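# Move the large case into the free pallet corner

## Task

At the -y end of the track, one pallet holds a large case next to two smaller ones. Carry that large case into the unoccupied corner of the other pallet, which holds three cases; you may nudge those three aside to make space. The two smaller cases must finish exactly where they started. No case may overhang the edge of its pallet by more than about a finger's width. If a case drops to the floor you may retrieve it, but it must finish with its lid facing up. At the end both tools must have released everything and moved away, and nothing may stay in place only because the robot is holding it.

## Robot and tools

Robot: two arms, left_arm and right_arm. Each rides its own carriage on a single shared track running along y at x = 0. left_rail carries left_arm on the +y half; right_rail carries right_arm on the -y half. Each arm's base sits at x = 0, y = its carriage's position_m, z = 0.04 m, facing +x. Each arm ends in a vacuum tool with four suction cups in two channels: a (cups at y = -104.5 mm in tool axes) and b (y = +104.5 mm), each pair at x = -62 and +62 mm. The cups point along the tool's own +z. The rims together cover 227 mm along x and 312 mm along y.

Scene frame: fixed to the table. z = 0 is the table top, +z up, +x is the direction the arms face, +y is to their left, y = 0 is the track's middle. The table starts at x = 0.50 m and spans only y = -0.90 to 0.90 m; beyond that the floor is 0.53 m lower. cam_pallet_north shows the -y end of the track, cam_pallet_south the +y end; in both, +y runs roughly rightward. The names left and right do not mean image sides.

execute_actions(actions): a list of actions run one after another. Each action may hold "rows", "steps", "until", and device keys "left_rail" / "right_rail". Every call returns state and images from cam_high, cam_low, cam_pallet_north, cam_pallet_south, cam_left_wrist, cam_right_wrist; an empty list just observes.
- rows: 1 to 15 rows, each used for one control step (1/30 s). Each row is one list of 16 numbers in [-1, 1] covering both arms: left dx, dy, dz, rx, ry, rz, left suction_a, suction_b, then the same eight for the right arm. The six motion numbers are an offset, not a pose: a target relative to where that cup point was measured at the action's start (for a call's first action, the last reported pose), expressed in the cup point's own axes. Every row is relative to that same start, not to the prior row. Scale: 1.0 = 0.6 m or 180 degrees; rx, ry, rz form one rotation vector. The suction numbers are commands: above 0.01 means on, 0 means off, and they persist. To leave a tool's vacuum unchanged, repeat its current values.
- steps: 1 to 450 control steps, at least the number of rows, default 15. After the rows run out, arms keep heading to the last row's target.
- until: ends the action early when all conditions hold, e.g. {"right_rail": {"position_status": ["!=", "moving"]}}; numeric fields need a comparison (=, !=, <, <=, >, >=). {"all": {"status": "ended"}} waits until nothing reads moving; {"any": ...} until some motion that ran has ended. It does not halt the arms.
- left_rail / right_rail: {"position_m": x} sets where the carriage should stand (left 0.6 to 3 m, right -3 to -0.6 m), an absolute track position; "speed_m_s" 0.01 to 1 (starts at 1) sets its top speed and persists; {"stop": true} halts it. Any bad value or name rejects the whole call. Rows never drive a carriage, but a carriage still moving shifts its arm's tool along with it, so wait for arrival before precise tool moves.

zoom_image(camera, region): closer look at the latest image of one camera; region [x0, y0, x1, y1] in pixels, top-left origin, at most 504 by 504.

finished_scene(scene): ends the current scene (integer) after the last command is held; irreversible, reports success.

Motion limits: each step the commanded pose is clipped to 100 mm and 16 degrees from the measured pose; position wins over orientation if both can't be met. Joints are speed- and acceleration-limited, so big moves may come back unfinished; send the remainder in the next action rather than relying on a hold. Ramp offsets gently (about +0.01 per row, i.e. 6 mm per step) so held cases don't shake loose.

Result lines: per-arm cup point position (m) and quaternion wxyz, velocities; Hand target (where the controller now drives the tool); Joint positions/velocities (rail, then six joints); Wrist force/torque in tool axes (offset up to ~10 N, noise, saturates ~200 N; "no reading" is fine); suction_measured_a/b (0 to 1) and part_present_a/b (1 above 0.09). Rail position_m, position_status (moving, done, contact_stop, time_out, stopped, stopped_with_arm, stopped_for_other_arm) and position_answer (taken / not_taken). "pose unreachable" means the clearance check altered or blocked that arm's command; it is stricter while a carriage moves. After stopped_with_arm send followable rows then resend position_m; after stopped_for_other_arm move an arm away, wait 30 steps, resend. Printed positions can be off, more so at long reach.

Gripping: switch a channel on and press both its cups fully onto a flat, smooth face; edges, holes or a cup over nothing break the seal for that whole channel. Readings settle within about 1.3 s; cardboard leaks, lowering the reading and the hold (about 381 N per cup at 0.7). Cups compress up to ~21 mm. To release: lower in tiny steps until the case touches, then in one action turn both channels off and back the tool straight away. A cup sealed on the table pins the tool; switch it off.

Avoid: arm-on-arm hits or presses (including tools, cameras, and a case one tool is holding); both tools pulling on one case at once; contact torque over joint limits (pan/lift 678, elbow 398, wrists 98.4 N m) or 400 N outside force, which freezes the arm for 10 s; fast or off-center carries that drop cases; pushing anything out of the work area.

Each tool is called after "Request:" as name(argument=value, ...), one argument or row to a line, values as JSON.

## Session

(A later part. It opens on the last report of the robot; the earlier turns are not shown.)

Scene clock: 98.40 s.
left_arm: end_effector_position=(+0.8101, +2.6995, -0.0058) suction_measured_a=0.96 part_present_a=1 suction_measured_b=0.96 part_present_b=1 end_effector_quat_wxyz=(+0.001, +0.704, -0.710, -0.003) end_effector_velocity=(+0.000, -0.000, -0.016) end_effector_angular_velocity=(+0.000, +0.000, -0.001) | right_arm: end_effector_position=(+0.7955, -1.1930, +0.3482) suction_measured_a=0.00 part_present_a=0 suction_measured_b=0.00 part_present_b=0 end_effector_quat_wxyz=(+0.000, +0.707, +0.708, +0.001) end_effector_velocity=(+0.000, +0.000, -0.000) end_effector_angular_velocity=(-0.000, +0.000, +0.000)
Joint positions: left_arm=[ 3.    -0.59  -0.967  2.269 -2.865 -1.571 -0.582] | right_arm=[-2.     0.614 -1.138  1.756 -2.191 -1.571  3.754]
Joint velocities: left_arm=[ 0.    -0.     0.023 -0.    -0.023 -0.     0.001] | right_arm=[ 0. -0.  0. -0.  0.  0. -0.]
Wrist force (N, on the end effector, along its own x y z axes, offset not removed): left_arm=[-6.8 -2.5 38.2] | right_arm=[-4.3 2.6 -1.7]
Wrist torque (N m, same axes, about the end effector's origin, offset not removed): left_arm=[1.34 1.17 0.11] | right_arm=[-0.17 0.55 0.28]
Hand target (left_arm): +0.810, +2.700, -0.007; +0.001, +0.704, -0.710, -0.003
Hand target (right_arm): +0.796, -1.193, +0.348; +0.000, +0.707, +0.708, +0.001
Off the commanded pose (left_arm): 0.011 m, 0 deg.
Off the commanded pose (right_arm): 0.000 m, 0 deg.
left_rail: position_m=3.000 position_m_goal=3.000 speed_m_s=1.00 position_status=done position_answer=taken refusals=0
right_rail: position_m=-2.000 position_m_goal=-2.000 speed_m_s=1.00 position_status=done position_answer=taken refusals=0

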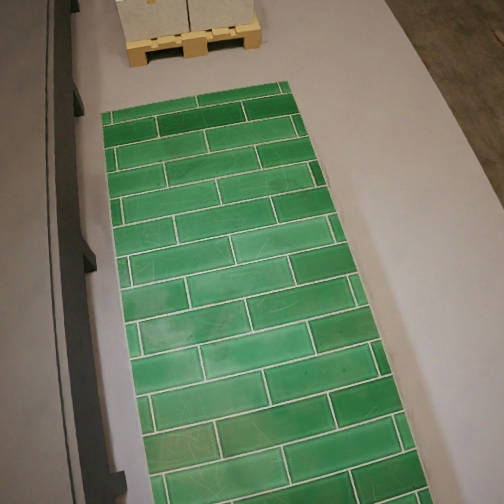

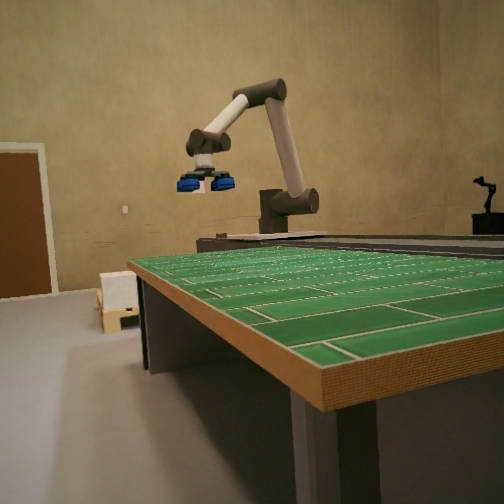

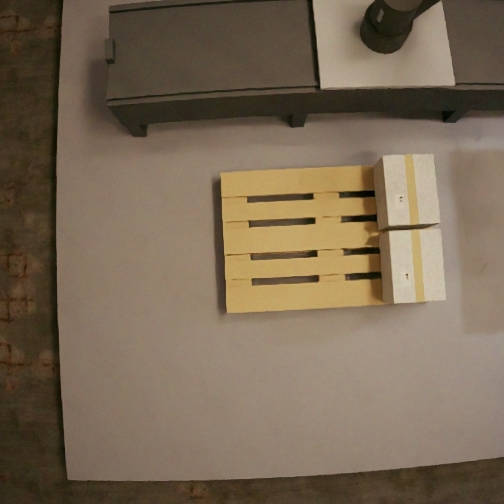

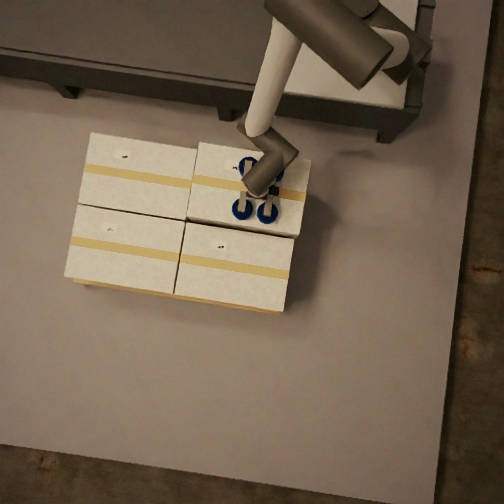

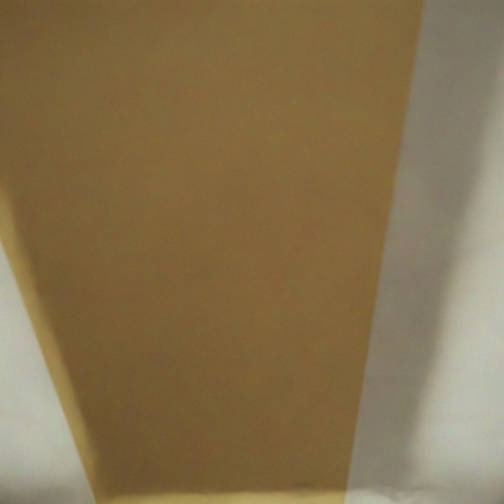

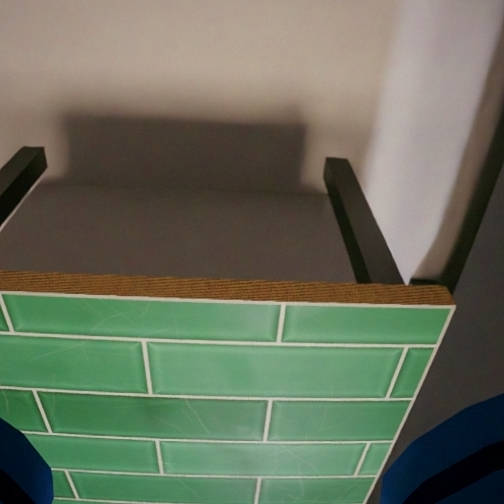

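Request:
execute_actions(
  actions=[
    {"rows": [[0.001,-0.002,0.017,0.0004,0.0002,0,1,1,0,0,0,0,0,0,0,0],[0.004,-0.006,0.046,0.0009,0.0004,0,1,1,0,0,0,0,0,0,0,0],[0.007,-0.012,0.088,0.0014,0.0007,0,1,1,0,0,0,0,0,0,0,0],[0.0115,-0.020,0.1437,0.0018,0.0009,0,1,1,0,0,0,0,0,0,0,0]], "steps": 4},
  ],
)

Scene clock: 98.97 s.
left_arm: end_effector_position=(+0.8119, +2.6985, -0.0173) suction_measured_a=0.96 part_present_a=1 suction_measured_b=0.96 part_present_b=1 end_effector_quat_wxyz=(+0.001, +0.704, -0.710, -0.002) end_effector_velocity=(+0.034, -0.023, -0.249) end_effector_angular_velocity=(-0.018, -0.027, -0.000) | right_arm: end_effector_position=(+0.7955, -1.1930, +0.3482) suction_measured_a=0.00 part_present_a=0 suction_measured_b=0.00 part_present_b=0 end_effector_quat_wxyz=(+0.000, +0.707, +0.708, +0.001) end_effector_velocity=(+0.000, +0.000, -0.000) end_effector_angular_velocity=(-0.000, +0.000, +0.000)
Joint positions: left_arm=[ 3.    -0.59  -0.949  2.267 -2.883 -1.571 -0.581] | right_arm=[-2.     0.614 -1.138  1.756 -2.191 -1.571  3.754]
Joint velocities: left_arm=[ 0.    -0.     0.383 -0.047 -0.368  0.     0.   ] | right_arm=[ 0. -0.  0. -0.  0. -0. -0.]
Wrist force (N, on the end effector, along its own x y z axes, offset not removed): left_arm=[-11.5 2.2 -32.2] | right_arm=[-2.1 2.9 -0.2]
Wrist torque (N m, same axes, about the end effector's origin, offset not removed): left_arm=[-0.54 1.20 0.12] | right_arm=[0.00 0.53 0.14]
Hand target (left_arm): +0.815, +2.697, -0.086; +0.001, +0.704, -0.710, -0.003
Hand target (right_arm): +0.796, -1.193, +0.348; +0.000, +0.707, +0.708, +0.001
Off the commanded pose (left_arm): 0.076 m, 0 deg.
Off the commanded pose (right_arm): 0.000 m, 0 deg.
left_rail: position_m=3.000 position_m_goal=3.000 speed_m_s=1.00 position_status=done position_answer=taken refusals=0
right_rail: position_m=-2.000 position_m_goal=-2.000 speed_m_s=1.00 position_status=done position_answer=taken refusals=0

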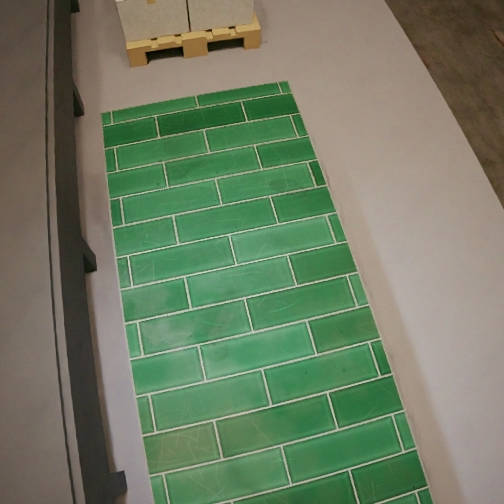

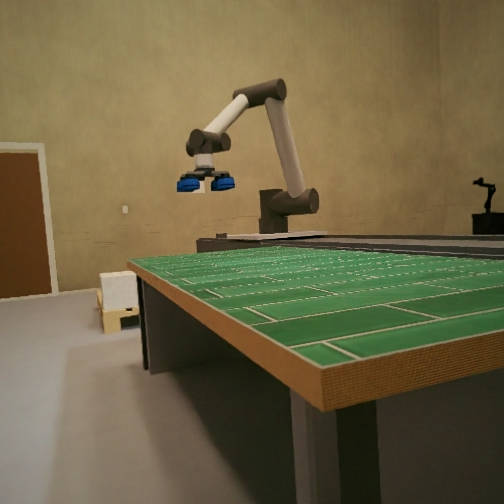

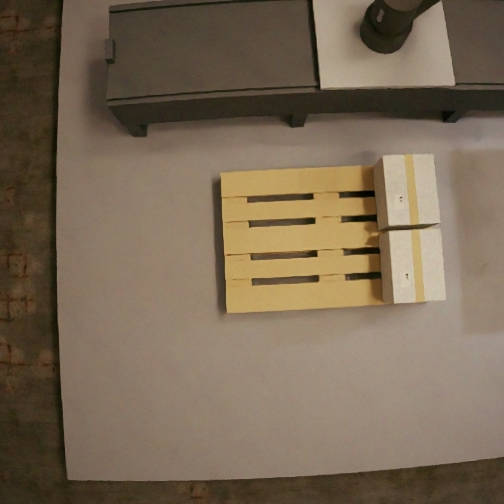

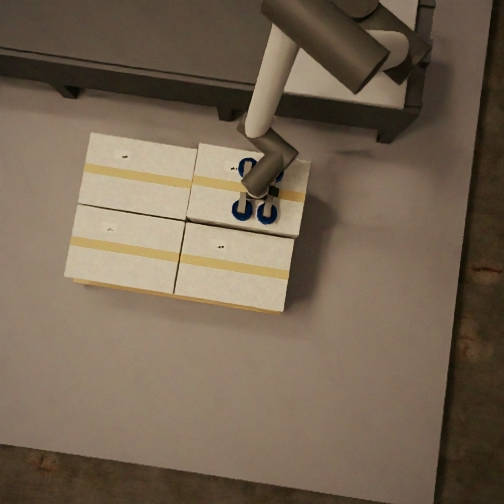

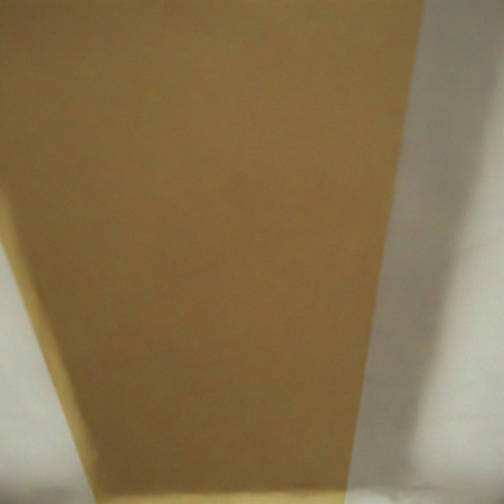

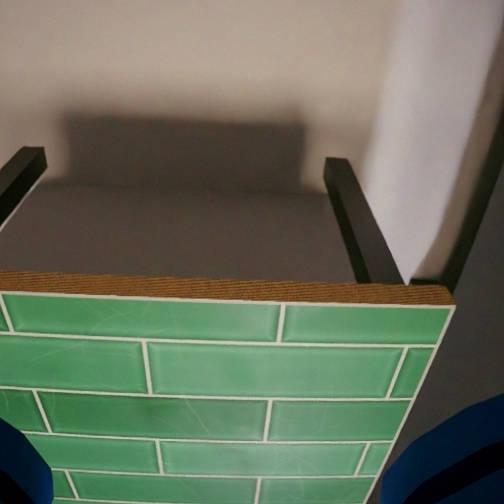

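Request:
execute_actions(
  actions=[],
)

Scene clock: 99.40 s.
left_arm: end_effector_position=(+0.8146, +2.6968, -0.0855) suction_measured_a=0.96 part_present_a=1 suction_measured_b=0.96 part_present_b=1 end_effector_quat_wxyz=(+0.001, +0.704, -0.710, -0.003) end_effector_velocity=(+0.000, -0.000, -0.007) end_effector_angular_velocity=(-0.000, -0.001, +0.000) | right_arm: end_effector_position=(+0.7955, -1.1930, +0.3482) suction_measured_a=0.00 part_present_a=0 suction_measured_b=0.00 part_present_b=0 end_effector_quat_wxyz=(+0.000, +0.707, +0.708, +0.001) end_effector_velocity=(-0.000, -0.000, +0.000) end_effector_angular_velocity=(+0.000, -0.000, +0.000)
Joint positions: left_arm=[ 3.    -0.59  -0.848  2.256 -2.973 -1.571 -0.582] | right_arm=[-2.     0.614 -1.138  1.756 -2.191 -1.571  3.754]
Joint velocities: left_arm=[ 0.    -0.     0.011 -0.001 -0.01   0.    -0.001] | right_arm=[ 0.  0. -0. -0.  0.  0. -0.]
Wrist force (N, on the end effector, along its own x y z axes, offset not removed): left_arm=[-5.1 -3.8 41.0] | right_arm=[-1.9 0.1 -1.8]
Wrist torque (N m, same axes, about the end effector's origin, offset not removed): left_arm=[0.75 0.93 0.14] | right_arm=[-0.64 0.24 0.05]
Hand target (left_arm): +0.815, +2.697, -0.086; +0.001, +0.704, -0.710, -0.003
Hand target (right_arm): +0.796, -1.193, +0.348; +0.000, +0.707, +0.708, +0.001
Off the commanded pose (left_arm): 0.010 m, 0 deg.
Off the commanded pose (right_arm): 0.000 m, 0 deg.
left_rail: position_m=3.000 position_m_goal=3.000 speed_m_s=1.00 position_status=done position_answer=taken refusals=0
right_rail: position_m=-2.000 position_m_goal=-2.000 speed_m_s=1.00 position_status=done position_answer=taken refusals=0

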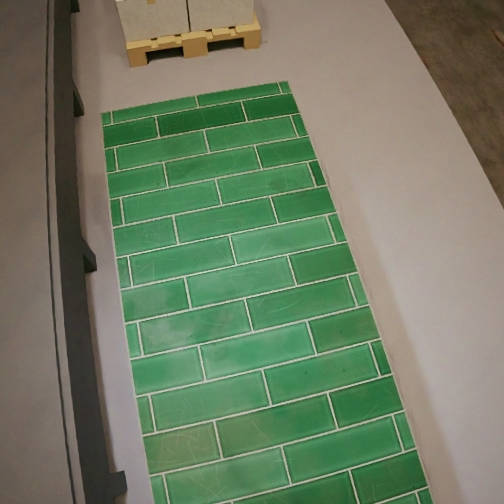

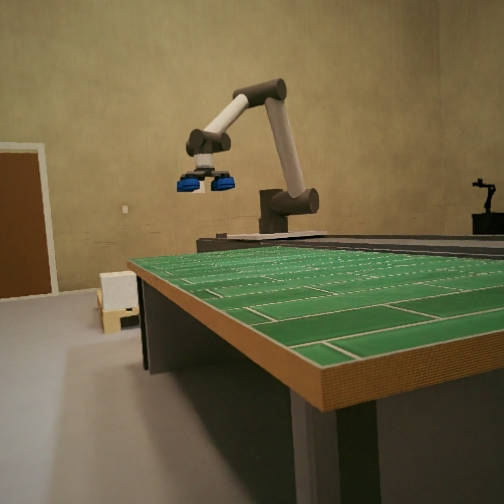

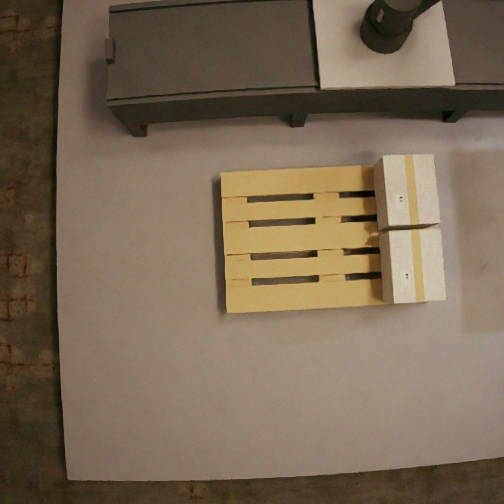

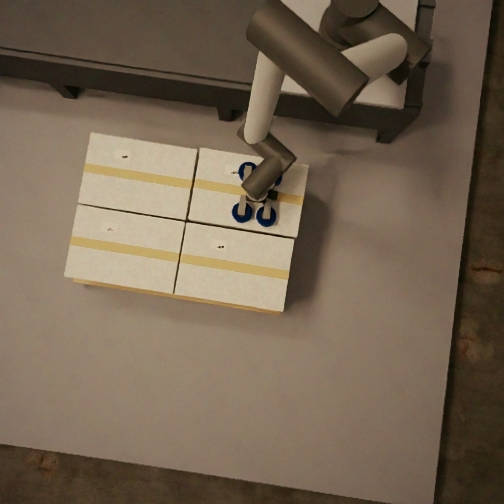

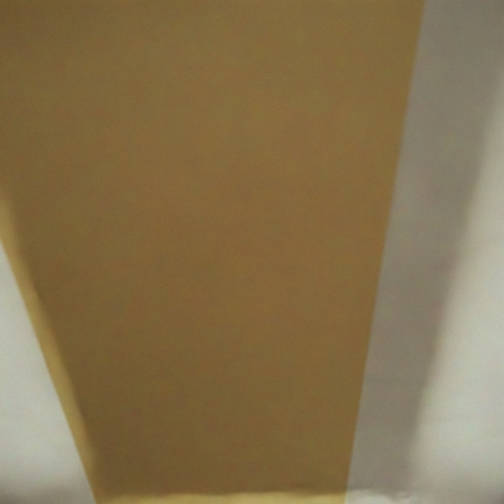

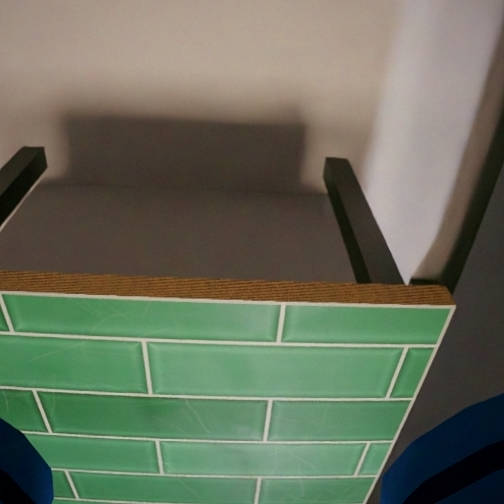

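Settled. Zooming to check the gaps relative to the neighbours.

Request:
zoom_image(
  camera="cam_pallet_south",
  region=[170, 130, 330, 260],
)

Request:
zoom_image(
  camera="cam_pallet_south",
  region=[260, 200, 320, 260],
)

Request:
zoom_image(
  camera="cam_pallet_south",
  region=[170, 135, 230, 235],
)

Region (170, 130, 330, 260) of cam_pallet_south's 504x504 image, scaled by 3.150, with more detail than that image has; it fills the top 410 rows of this view, and the rest is white.

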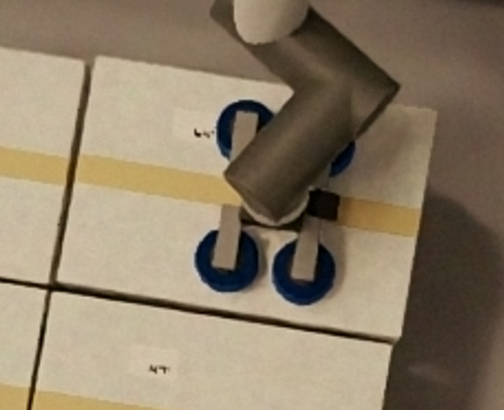

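Region (260, 200, 320, 260) of cam_pallet_south's 504x504 image, scaled by 8.400, with more detail than that image has.

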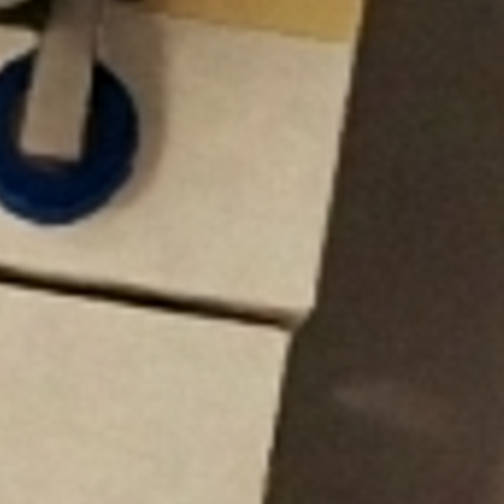

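Region (170, 135, 230, 235) of cam_pallet_south's 504x504 image, scaled by 5.040, with more detail than that image has; it fills the left 302 columns of this view, and the rest is white.

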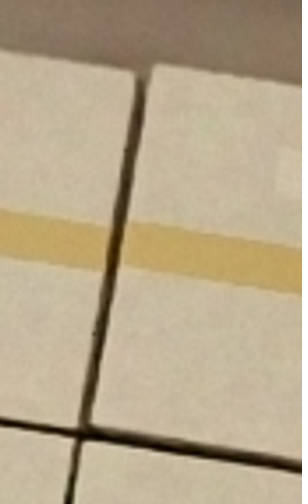

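Request:
zoom_image(
  camera="cam_pallet_south",
  region=[278, 222, 308, 252],
)

Request:
zoom_image(
  camera="cam_pallet_south",
  region=[176, 205, 206, 235],
)

Request:
zoom_image(
  camera="cam_pallet_south",
  region=[185, 138, 215, 168],
)

Region (278, 222, 308, 252) of cam_pallet_south's 504x504 image, scaled by 16.800, with more detail than that image has.

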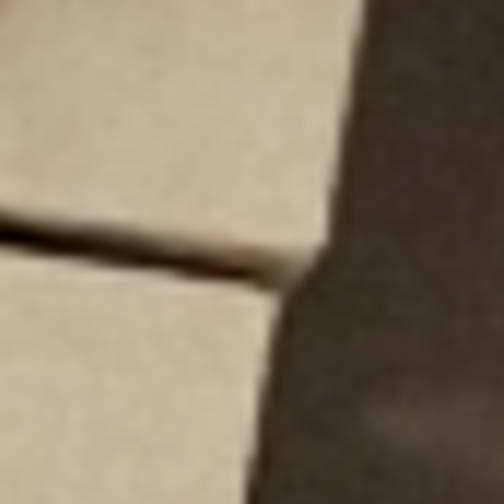

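Region (176, 205, 206, 235) of cam_pallet_south's 504x504 image, scaled by 16.800, with more detail than that image has.

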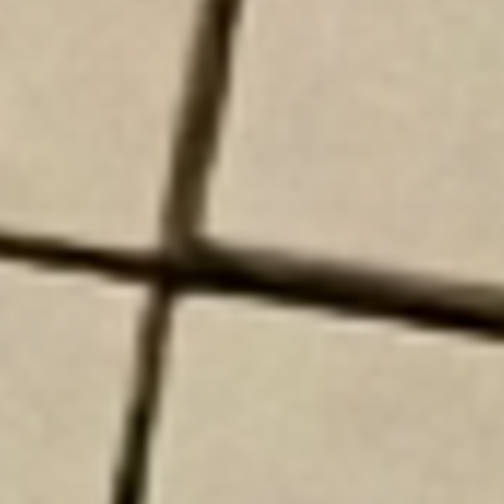

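Region (185, 138, 215, 168) of cam_pallet_south's 504x504 image, scaled by 16.800, with more detail than that image has.

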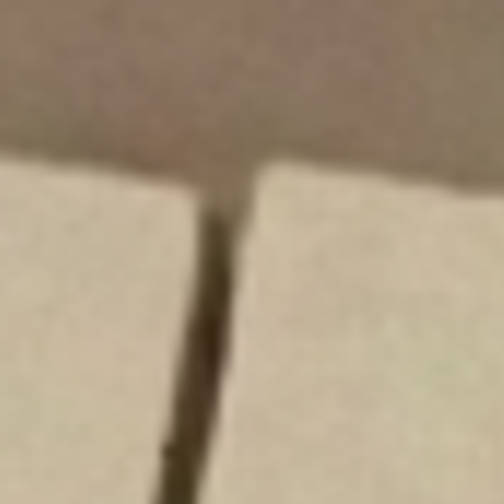

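Request:
execute_actions(
  actions=[
    {"rows": [[0.002,-0.002,0.008,0.0005,0.0003,0,1,1,0,0,0,0,0,0,0,0],[0.005,-0.005,0.020,0.0012,0.0006,0,1,1,0,0,0,0,0,0,0,0],[0.0075,-0.0075,0.0325,0.0018,0.0009,0,1,1,0,0,0,0,0,0,0,0]], "steps": 3},
  ],
)

Scene clock: 102.67 s.
left_arm: end_effector_position=(+0.8151, +2.6962, -0.0881) suction_measured_a=0.96 part_present_a=1 suction_measured_b=0.96 part_present_b=1 end_effector_quat_wxyz=(+0.000, +0.704, -0.710, -0.003) end_effector_velocity=(+0.019, -0.017, -0.064) end_effector_angular_velocity=(-0.013, -0.025, +0.001) | right_arm: end_effector_position=(+0.7955, -1.1930, +0.3482) suction_measured_a=0.00 part_present_a=0 suction_measured_b=0.00 part_present_b=0 end_effector_quat_wxyz=(+0.000, +0.707, +0.708, +0.001) end_effector_velocity=(-0.000, +0.000, +0.000) end_effector_angular_velocity=(+0.000, -0.000, +0.000)
Joint positions: left_arm=[ 3.    -0.59  -0.844  2.255 -2.977 -1.571 -0.582] | right_arm=[-2.     0.614 -1.138  1.756 -2.191 -1.571  3.754]
Joint velocities: left_arm=[ 0.    -0.005  0.106 -0.033 -0.1    0.003 -0.007] | right_arm=[ 0.  0. -0.  0. -0. -0. -0.]
Wrist force (N, on the end effector, along its own x y z axes, offset not removed): left_arm=[-12.2 2.1 15.1] | right_arm=[1.5 7.7 0.3]
Wrist torque (N m, same axes, about the end effector's origin, offset not removed): left_arm=[0.04 0.19 0.14] | right_arm=[0.45 -0.12 -0.12]
Hand target (left_arm): +0.818, +2.693, -0.105; -0.000, +0.704, -0.710, -0.000
Hand target (right_arm): +0.796, -1.193, +0.348; +0.000, +0.707, +0.708, +0.001
Off the commanded pose (left_arm): 0.018 m, 0 deg.
Off the commanded pose (right_arm): 0.000 m, 0 deg.
left_rail: position_m=3.000 position_m_goal=3.000 speed_m_s=1.00 position_status=done position_answer=taken refusals=0
right_rail: position_m=-2.000 position_m_goal=-2.000 speed_m_s=1.00 position_status=done position_answer=taken refusals=0

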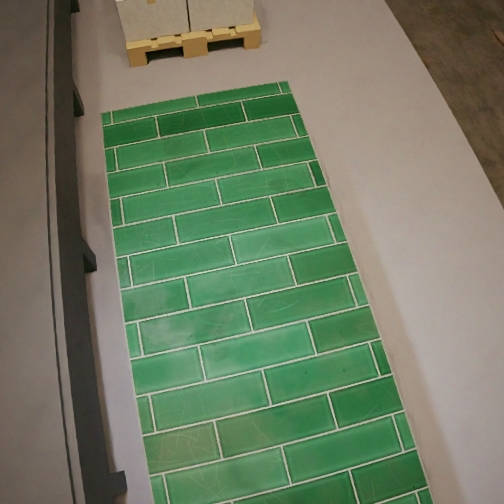

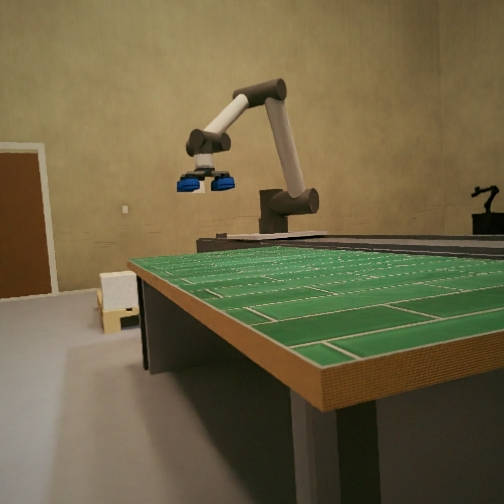

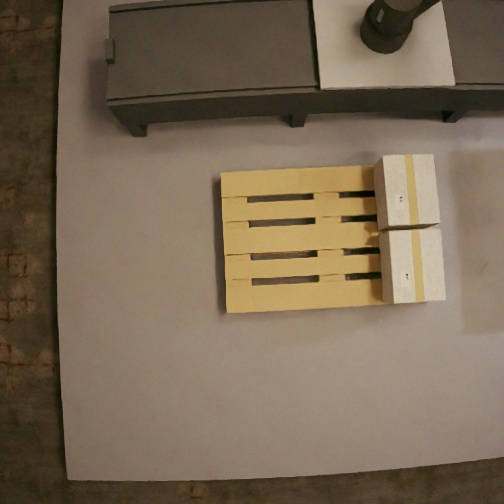

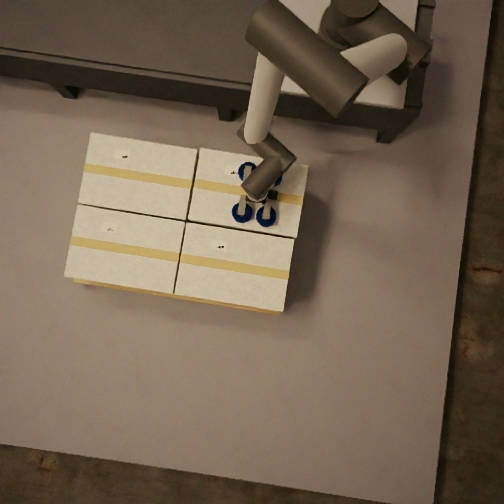

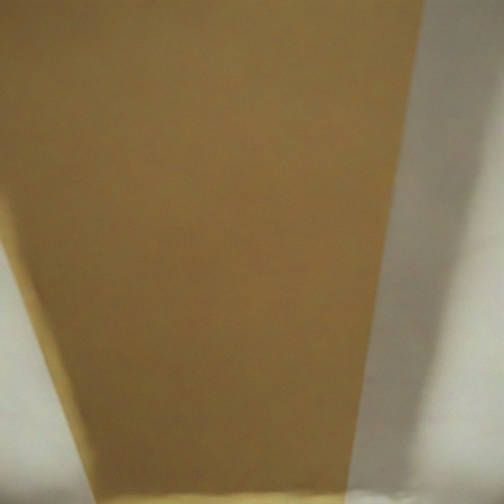

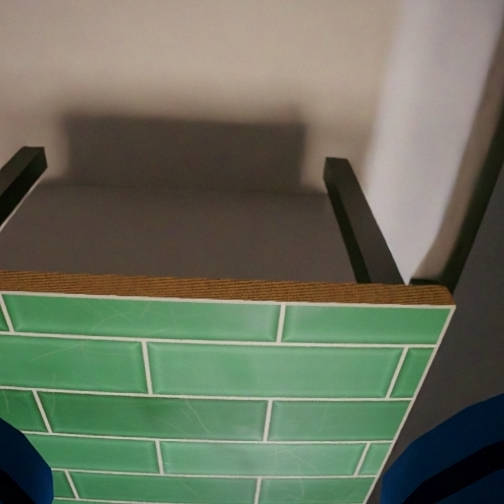

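Request:
execute_actions(
  actions=[],
)

Scene clock: 103.10 s.
left_arm: end_effector_position=(+0.8184, +2.6927, -0.1046) suction_measured_a=0.96 part_present_a=1 suction_measured_b=0.96 part_present_b=1 end_effector_quat_wxyz=(-0.000, +0.704, -0.710, -0.000) end_effector_velocity=(+0.000, -0.000, -0.002) end_effector_angular_velocity=(-0.000, -0.001, +0.000) | right_arm: end_effector_position=(+0.7955, -1.1930, +0.3482) suction_measured_a=0.00 part_present_a=0 suction_measured_b=0.00 part_present_b=0 end_effector_quat_wxyz=(+0.000, +0.707, +0.708, +0.001) end_effector_velocity=(+0.000, -0.000, -0.000) end_effector_angular_velocity=(-0.000, -0.000, -0.000)
Joint positions: left_arm=[ 3.    -0.591 -0.818  2.248 -3.001 -1.57  -0.583] | right_arm=[-2.     0.614 -1.138  1.756 -2.191 -1.571  3.754]
Joint velocities: left_arm=[ 0.    -0.     0.003 -0.001 -0.003  0.    -0.   ] | right_arm=[ 0. -0.  0.  0. -0. -0.  0.]
Wrist force (N, on the end effector, along its own x y z axes, offset not removed): left_arm=[-5.3 -2.2 37.5] | right_arm=[1.5 -1.2 -4.1]
Wrist torque (N m, same axes, about the end effector's origin, offset not removed): left_arm=[1.00 1.02 0.00] | right_arm=[-0.66 -0.03 0.05]
Hand target (left_arm): +0.818, +2.693, -0.105; -0.000, +0.704, -0.710, -0.000
Hand target (right_arm): +0.796, -1.193, +0.348; +0.000, +0.707, +0.708, +0.001
Off the commanded pose (left_arm): 0.001 m, 0 deg.
Off the commanded pose (right_arm): 0.000 m, 0 deg.
left_rail: position_m=3.000 position_m_goal=3.000 speed_m_s=1.00 position_status=done position_answer=taken refusals=0
right_rail: position_m=-2.000 position_m_goal=-2.000 speed_m_s=1.00 position_status=done position_answer=taken refusals=0

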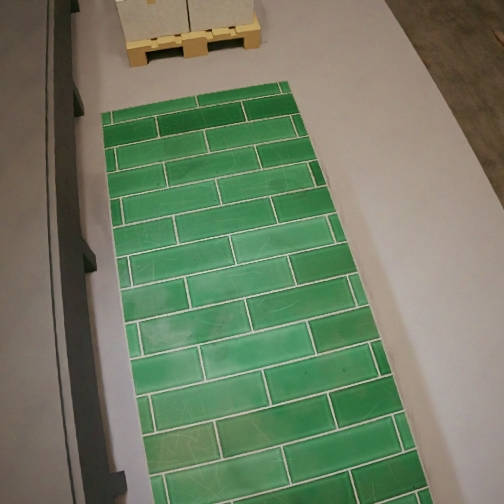

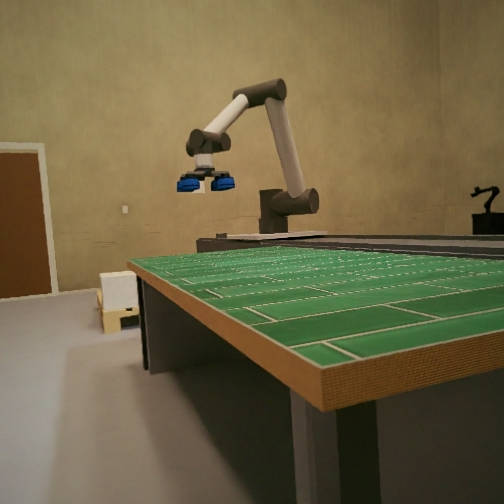

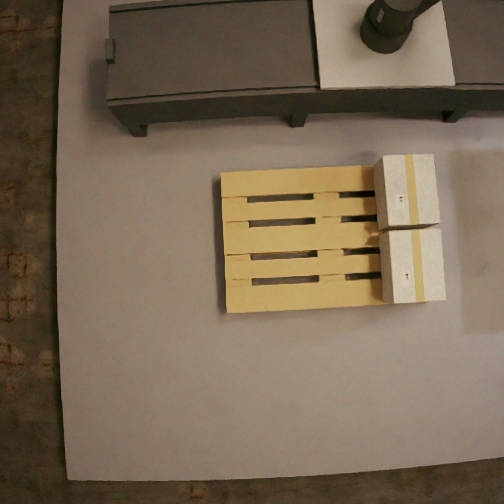

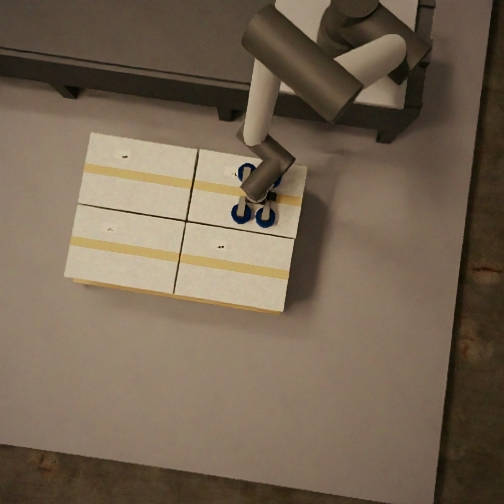

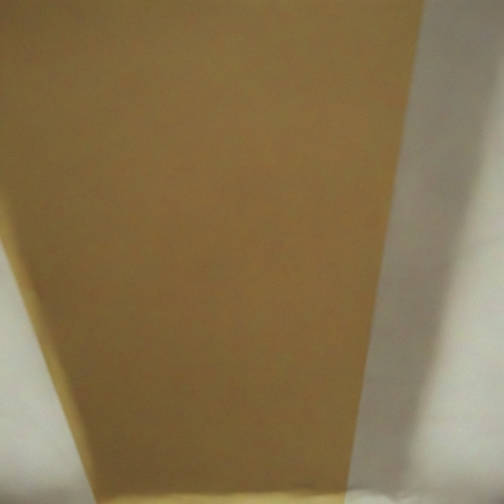

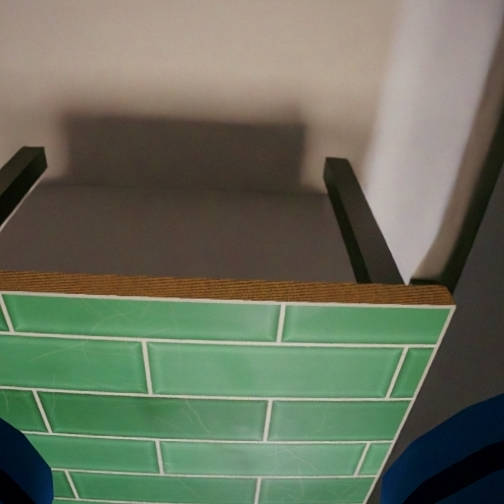

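No contact yet (Fz 37.5, Fx/Fy nominal). Checking the alignment again.

Request:
zoom_image(
  camera="cam_pallet_south",
  region=[270, 215, 315, 260],
)

Request:
zoom_image(
  camera="cam_pallet_south",
  region=[170, 195, 215, 240],
)

Request:
zoom_image(
  camera="cam_pallet_south",
  region=[178, 132, 223, 177],
)

Region (270, 215, 315, 260) of cam_pallet_south's 504x504 image, scaled by 11.200, with more detail than that image has.

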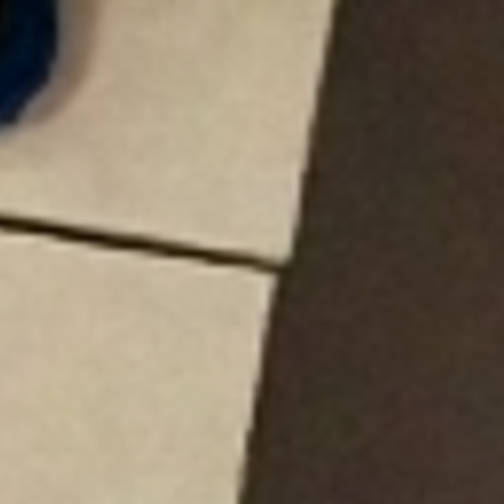

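Region (170, 195, 215, 240) of cam_pallet_south's 504x504 image, scaled by 11.200, with more detail than that image has.

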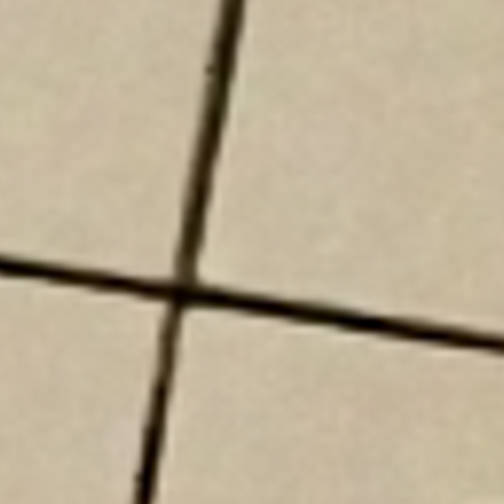

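Region (178, 132, 223, 177) of cam_pallet_south's 504x504 image, scaled by 11.200, with more detail than that image has.

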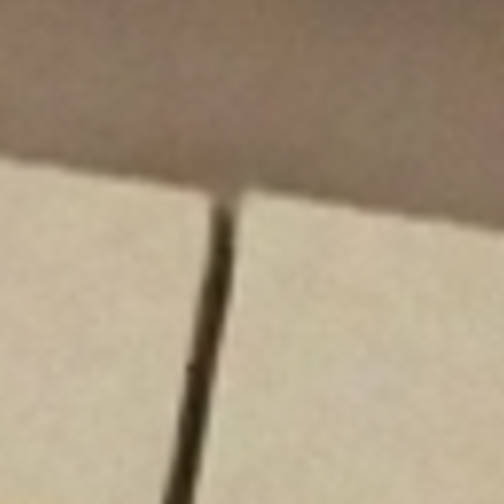

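Request:
execute_actions(
  actions=[
    {"rows": [[0.0015,0,0.007,0,0,0,1,1,0,0,0,0,0,0,0,0],[0.0033,0,0.0167,0,0,0,1,1,0,0,0,0,0,0,0,0]], "steps": 2},
  ],
)

Scene clock: 104.03 s.
left_arm: end_effector_position=(+0.8185, +2.6926, -0.1051) suction_measured_a=0.96 part_present_a=1 suction_measured_b=0.96 part_present_b=1 end_effector_quat_wxyz=(-0.000, +0.704, -0.710, -0.000) end_effector_velocity=(+0.001, -0.005, -0.022) end_effector_angular_velocity=(-0.001, -0.003, +0.001) | right_arm: end_effector_position=(+0.7955, -1.1930, +0.3482) suction_measured_a=0.00 part_present_a=0 suction_measured_b=0.00 part_present_b=0 end_effector_quat_wxyz=(+0.000, +0.707, +0.708, +0.001) end_effector_velocity=(-0.000, +0.000, +0.000) end_effector_angular_velocity=(+0.000, -0.000, +0.000)
Joint positions: left_arm=[ 3.    -0.592 -0.817  2.248 -3.001 -1.57  -0.583] | right_arm=[-2.     0.614 -1.138  1.756 -2.191 -1.571  3.754]
Joint velocities: left_arm=[ 0.    -0.005  0.034 -0.007 -0.03   0.001 -0.005] | right_arm=[ 0.  0. -0.  0. -0.  0. -0.]
Wrist force (N, on the end effector, along its own x y z axes, offset not removed): left_arm=[-10.7 2.8 22.2] | right_arm=[-4.0 -0.8 2.9]
Wrist torque (N m, same axes, about the end effector's origin, offset not removed): left_arm=[0.50 0.89 0.14] | right_arm=[-0.50 0.81 -0.03]
Hand target (left_arm): +0.818, +2.691, -0.115; -0.000, +0.704, -0.710, -0.000
Hand target (right_arm): +0.796, -1.193, +0.348; +0.000, +0.707, +0.708, +0.001
Off the commanded pose (left_arm): 0.010 m, 0 deg.
Off the commanded pose (right_arm): 0.000 m, 0 deg.
left_rail: position_m=3.000 position_m_goal=3.000 speed_m_s=1.00 position_status=done position_answer=taken refusals=0
right_rail: position_m=-2.000 position_m_goal=-2.000 speed_m_s=1.00 position_status=done position_answer=taken refusals=0

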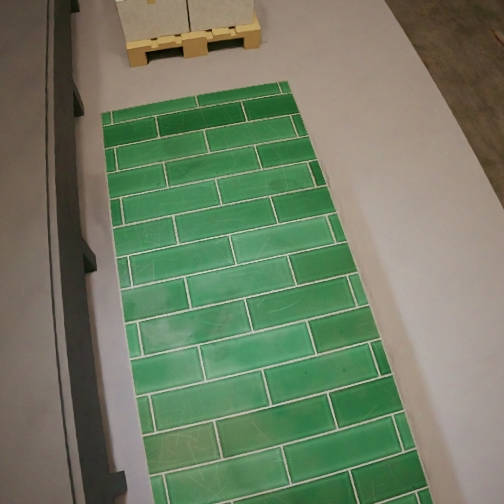

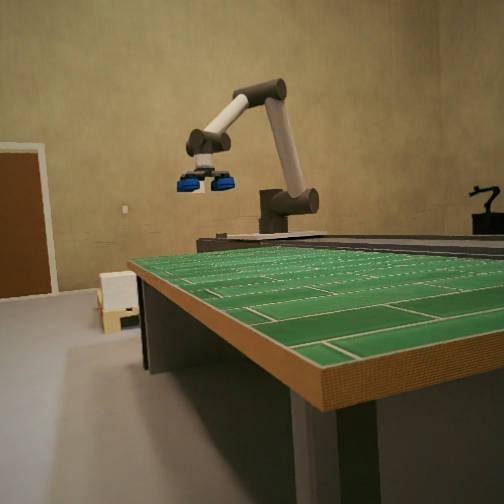

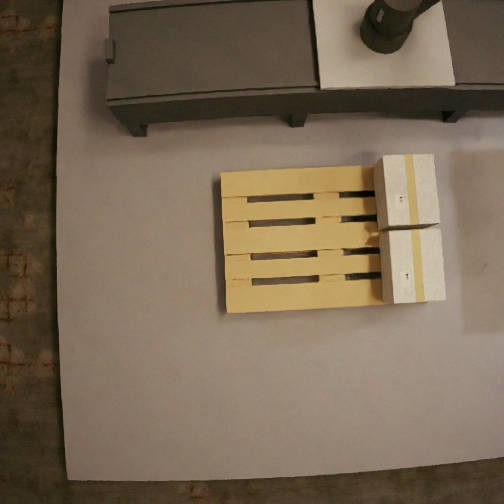

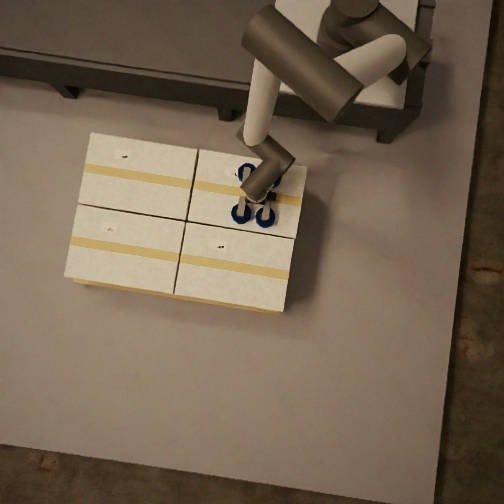

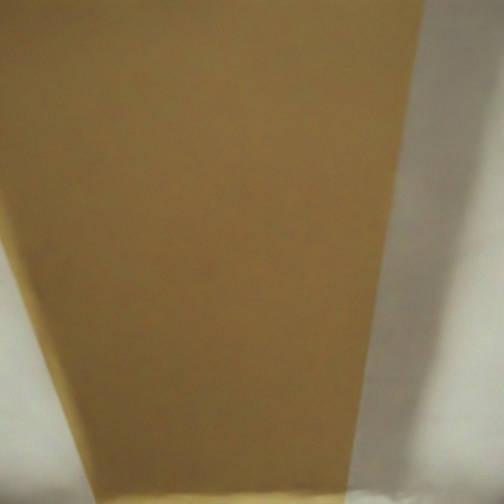

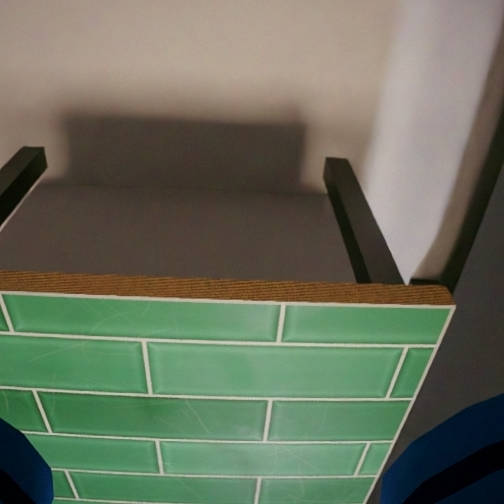

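Request:
execute_actions(
  actions=[],
)

Scene clock: 104.30 s.
left_arm: end_effector_position=(+0.8183, +2.6909, -0.1139) suction_measured_a=0.96 part_present_a=1 suction_measured_b=0.96 part_present_b=1 end_effector_quat_wxyz=(-0.000, +0.704, -0.710, -0.000) end_effector_velocity=(-0.000, -0.001, -0.007) end_effector_angular_velocity=(+0.000, +0.000, -0.000) | right_arm: end_effector_position=(+0.7955, -1.1930, +0.3482) suction_measured_a=0.00 part_present_a=0 suction_measured_b=0.00 part_present_b=0 end_effector_quat_wxyz=(+0.000, +0.707, +0.708, +0.001) end_effector_velocity=(+0.000, +0.000, -0.000) end_effector_angular_velocity=(-0.000, +0.000, +0.000)
Joint positions: left_arm=[ 3.    -0.593 -0.804  2.245 -3.012 -1.57  -0.585] | right_arm=[-2.     0.614 -1.138  1.756 -2.191 -1.571  3.754]
Joint velocities: left_arm=[ 0.    -0.001  0.011 -0.002 -0.009  0.    -0.001] | right_arm=[ 0. -0.  0. -0.  0.  0. -0.]
Wrist force (N, on the end effector, along its own x y z axes, offset not removed): left_arm=[-6.6 3.0 37.5] | right_arm=[-2.3 3.3 -7.4]
Wrist torque (N m, same axes, about the end effector's origin, offset not removed): left_arm=[1.52 1.07 -0.07] | right_arm=[0.00 0.62 0.23]
Hand target (left_arm): +0.818, +2.691, -0.115; -0.000, +0.704, -0.710, -0.000
Hand target (right_arm): +0.796, -1.193, +0.348; +0.000, +0.707, +0.708, +0.001
Off the commanded pose (left_arm): 0.001 m, 0 deg.
Off the commanded pose (right_arm): 0.000 m, 0 deg.
left_rail: position_m=3.000 position_m_goal=3.000 speed_m_s=1.00 position_status=done position_answer=taken refusals=0
right_rail: position_m=-2.000 position_m_goal=-2.000 speed_m_s=1.00 position_status=done position_answer=taken refusals=0

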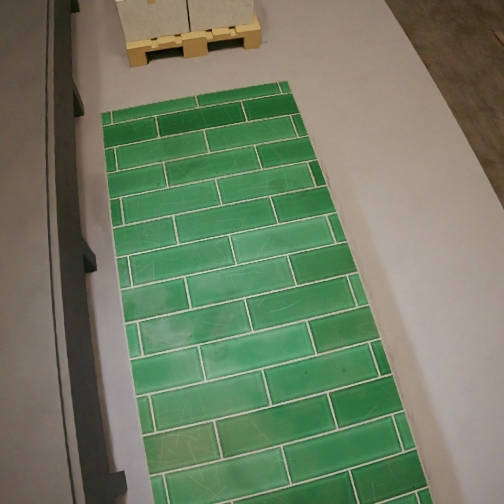

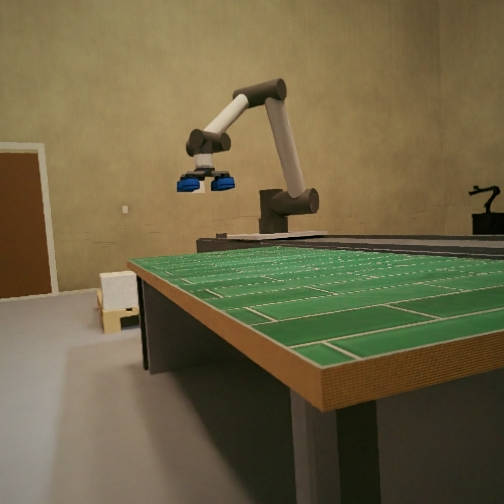

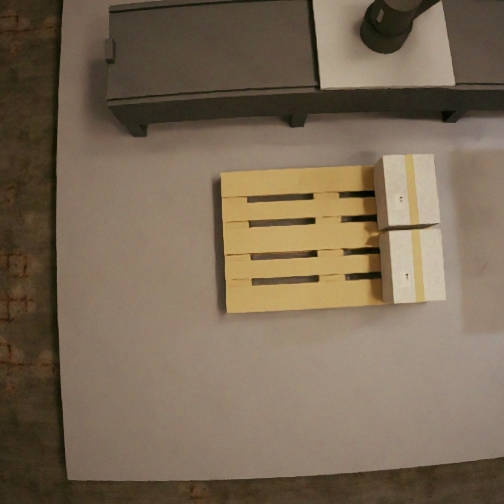

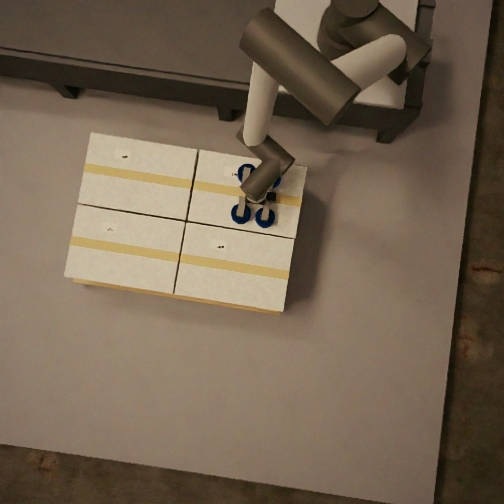

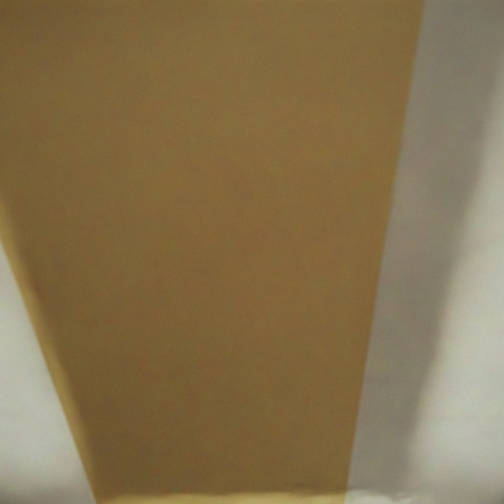

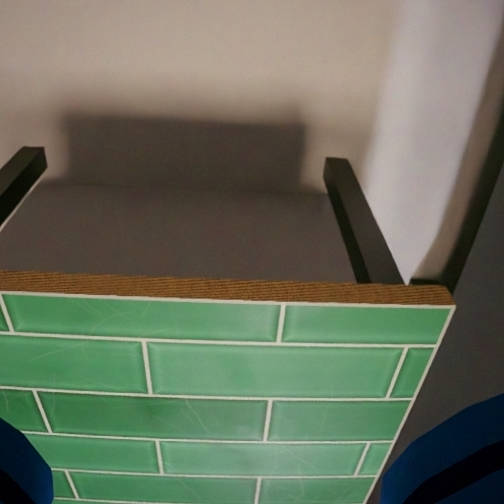

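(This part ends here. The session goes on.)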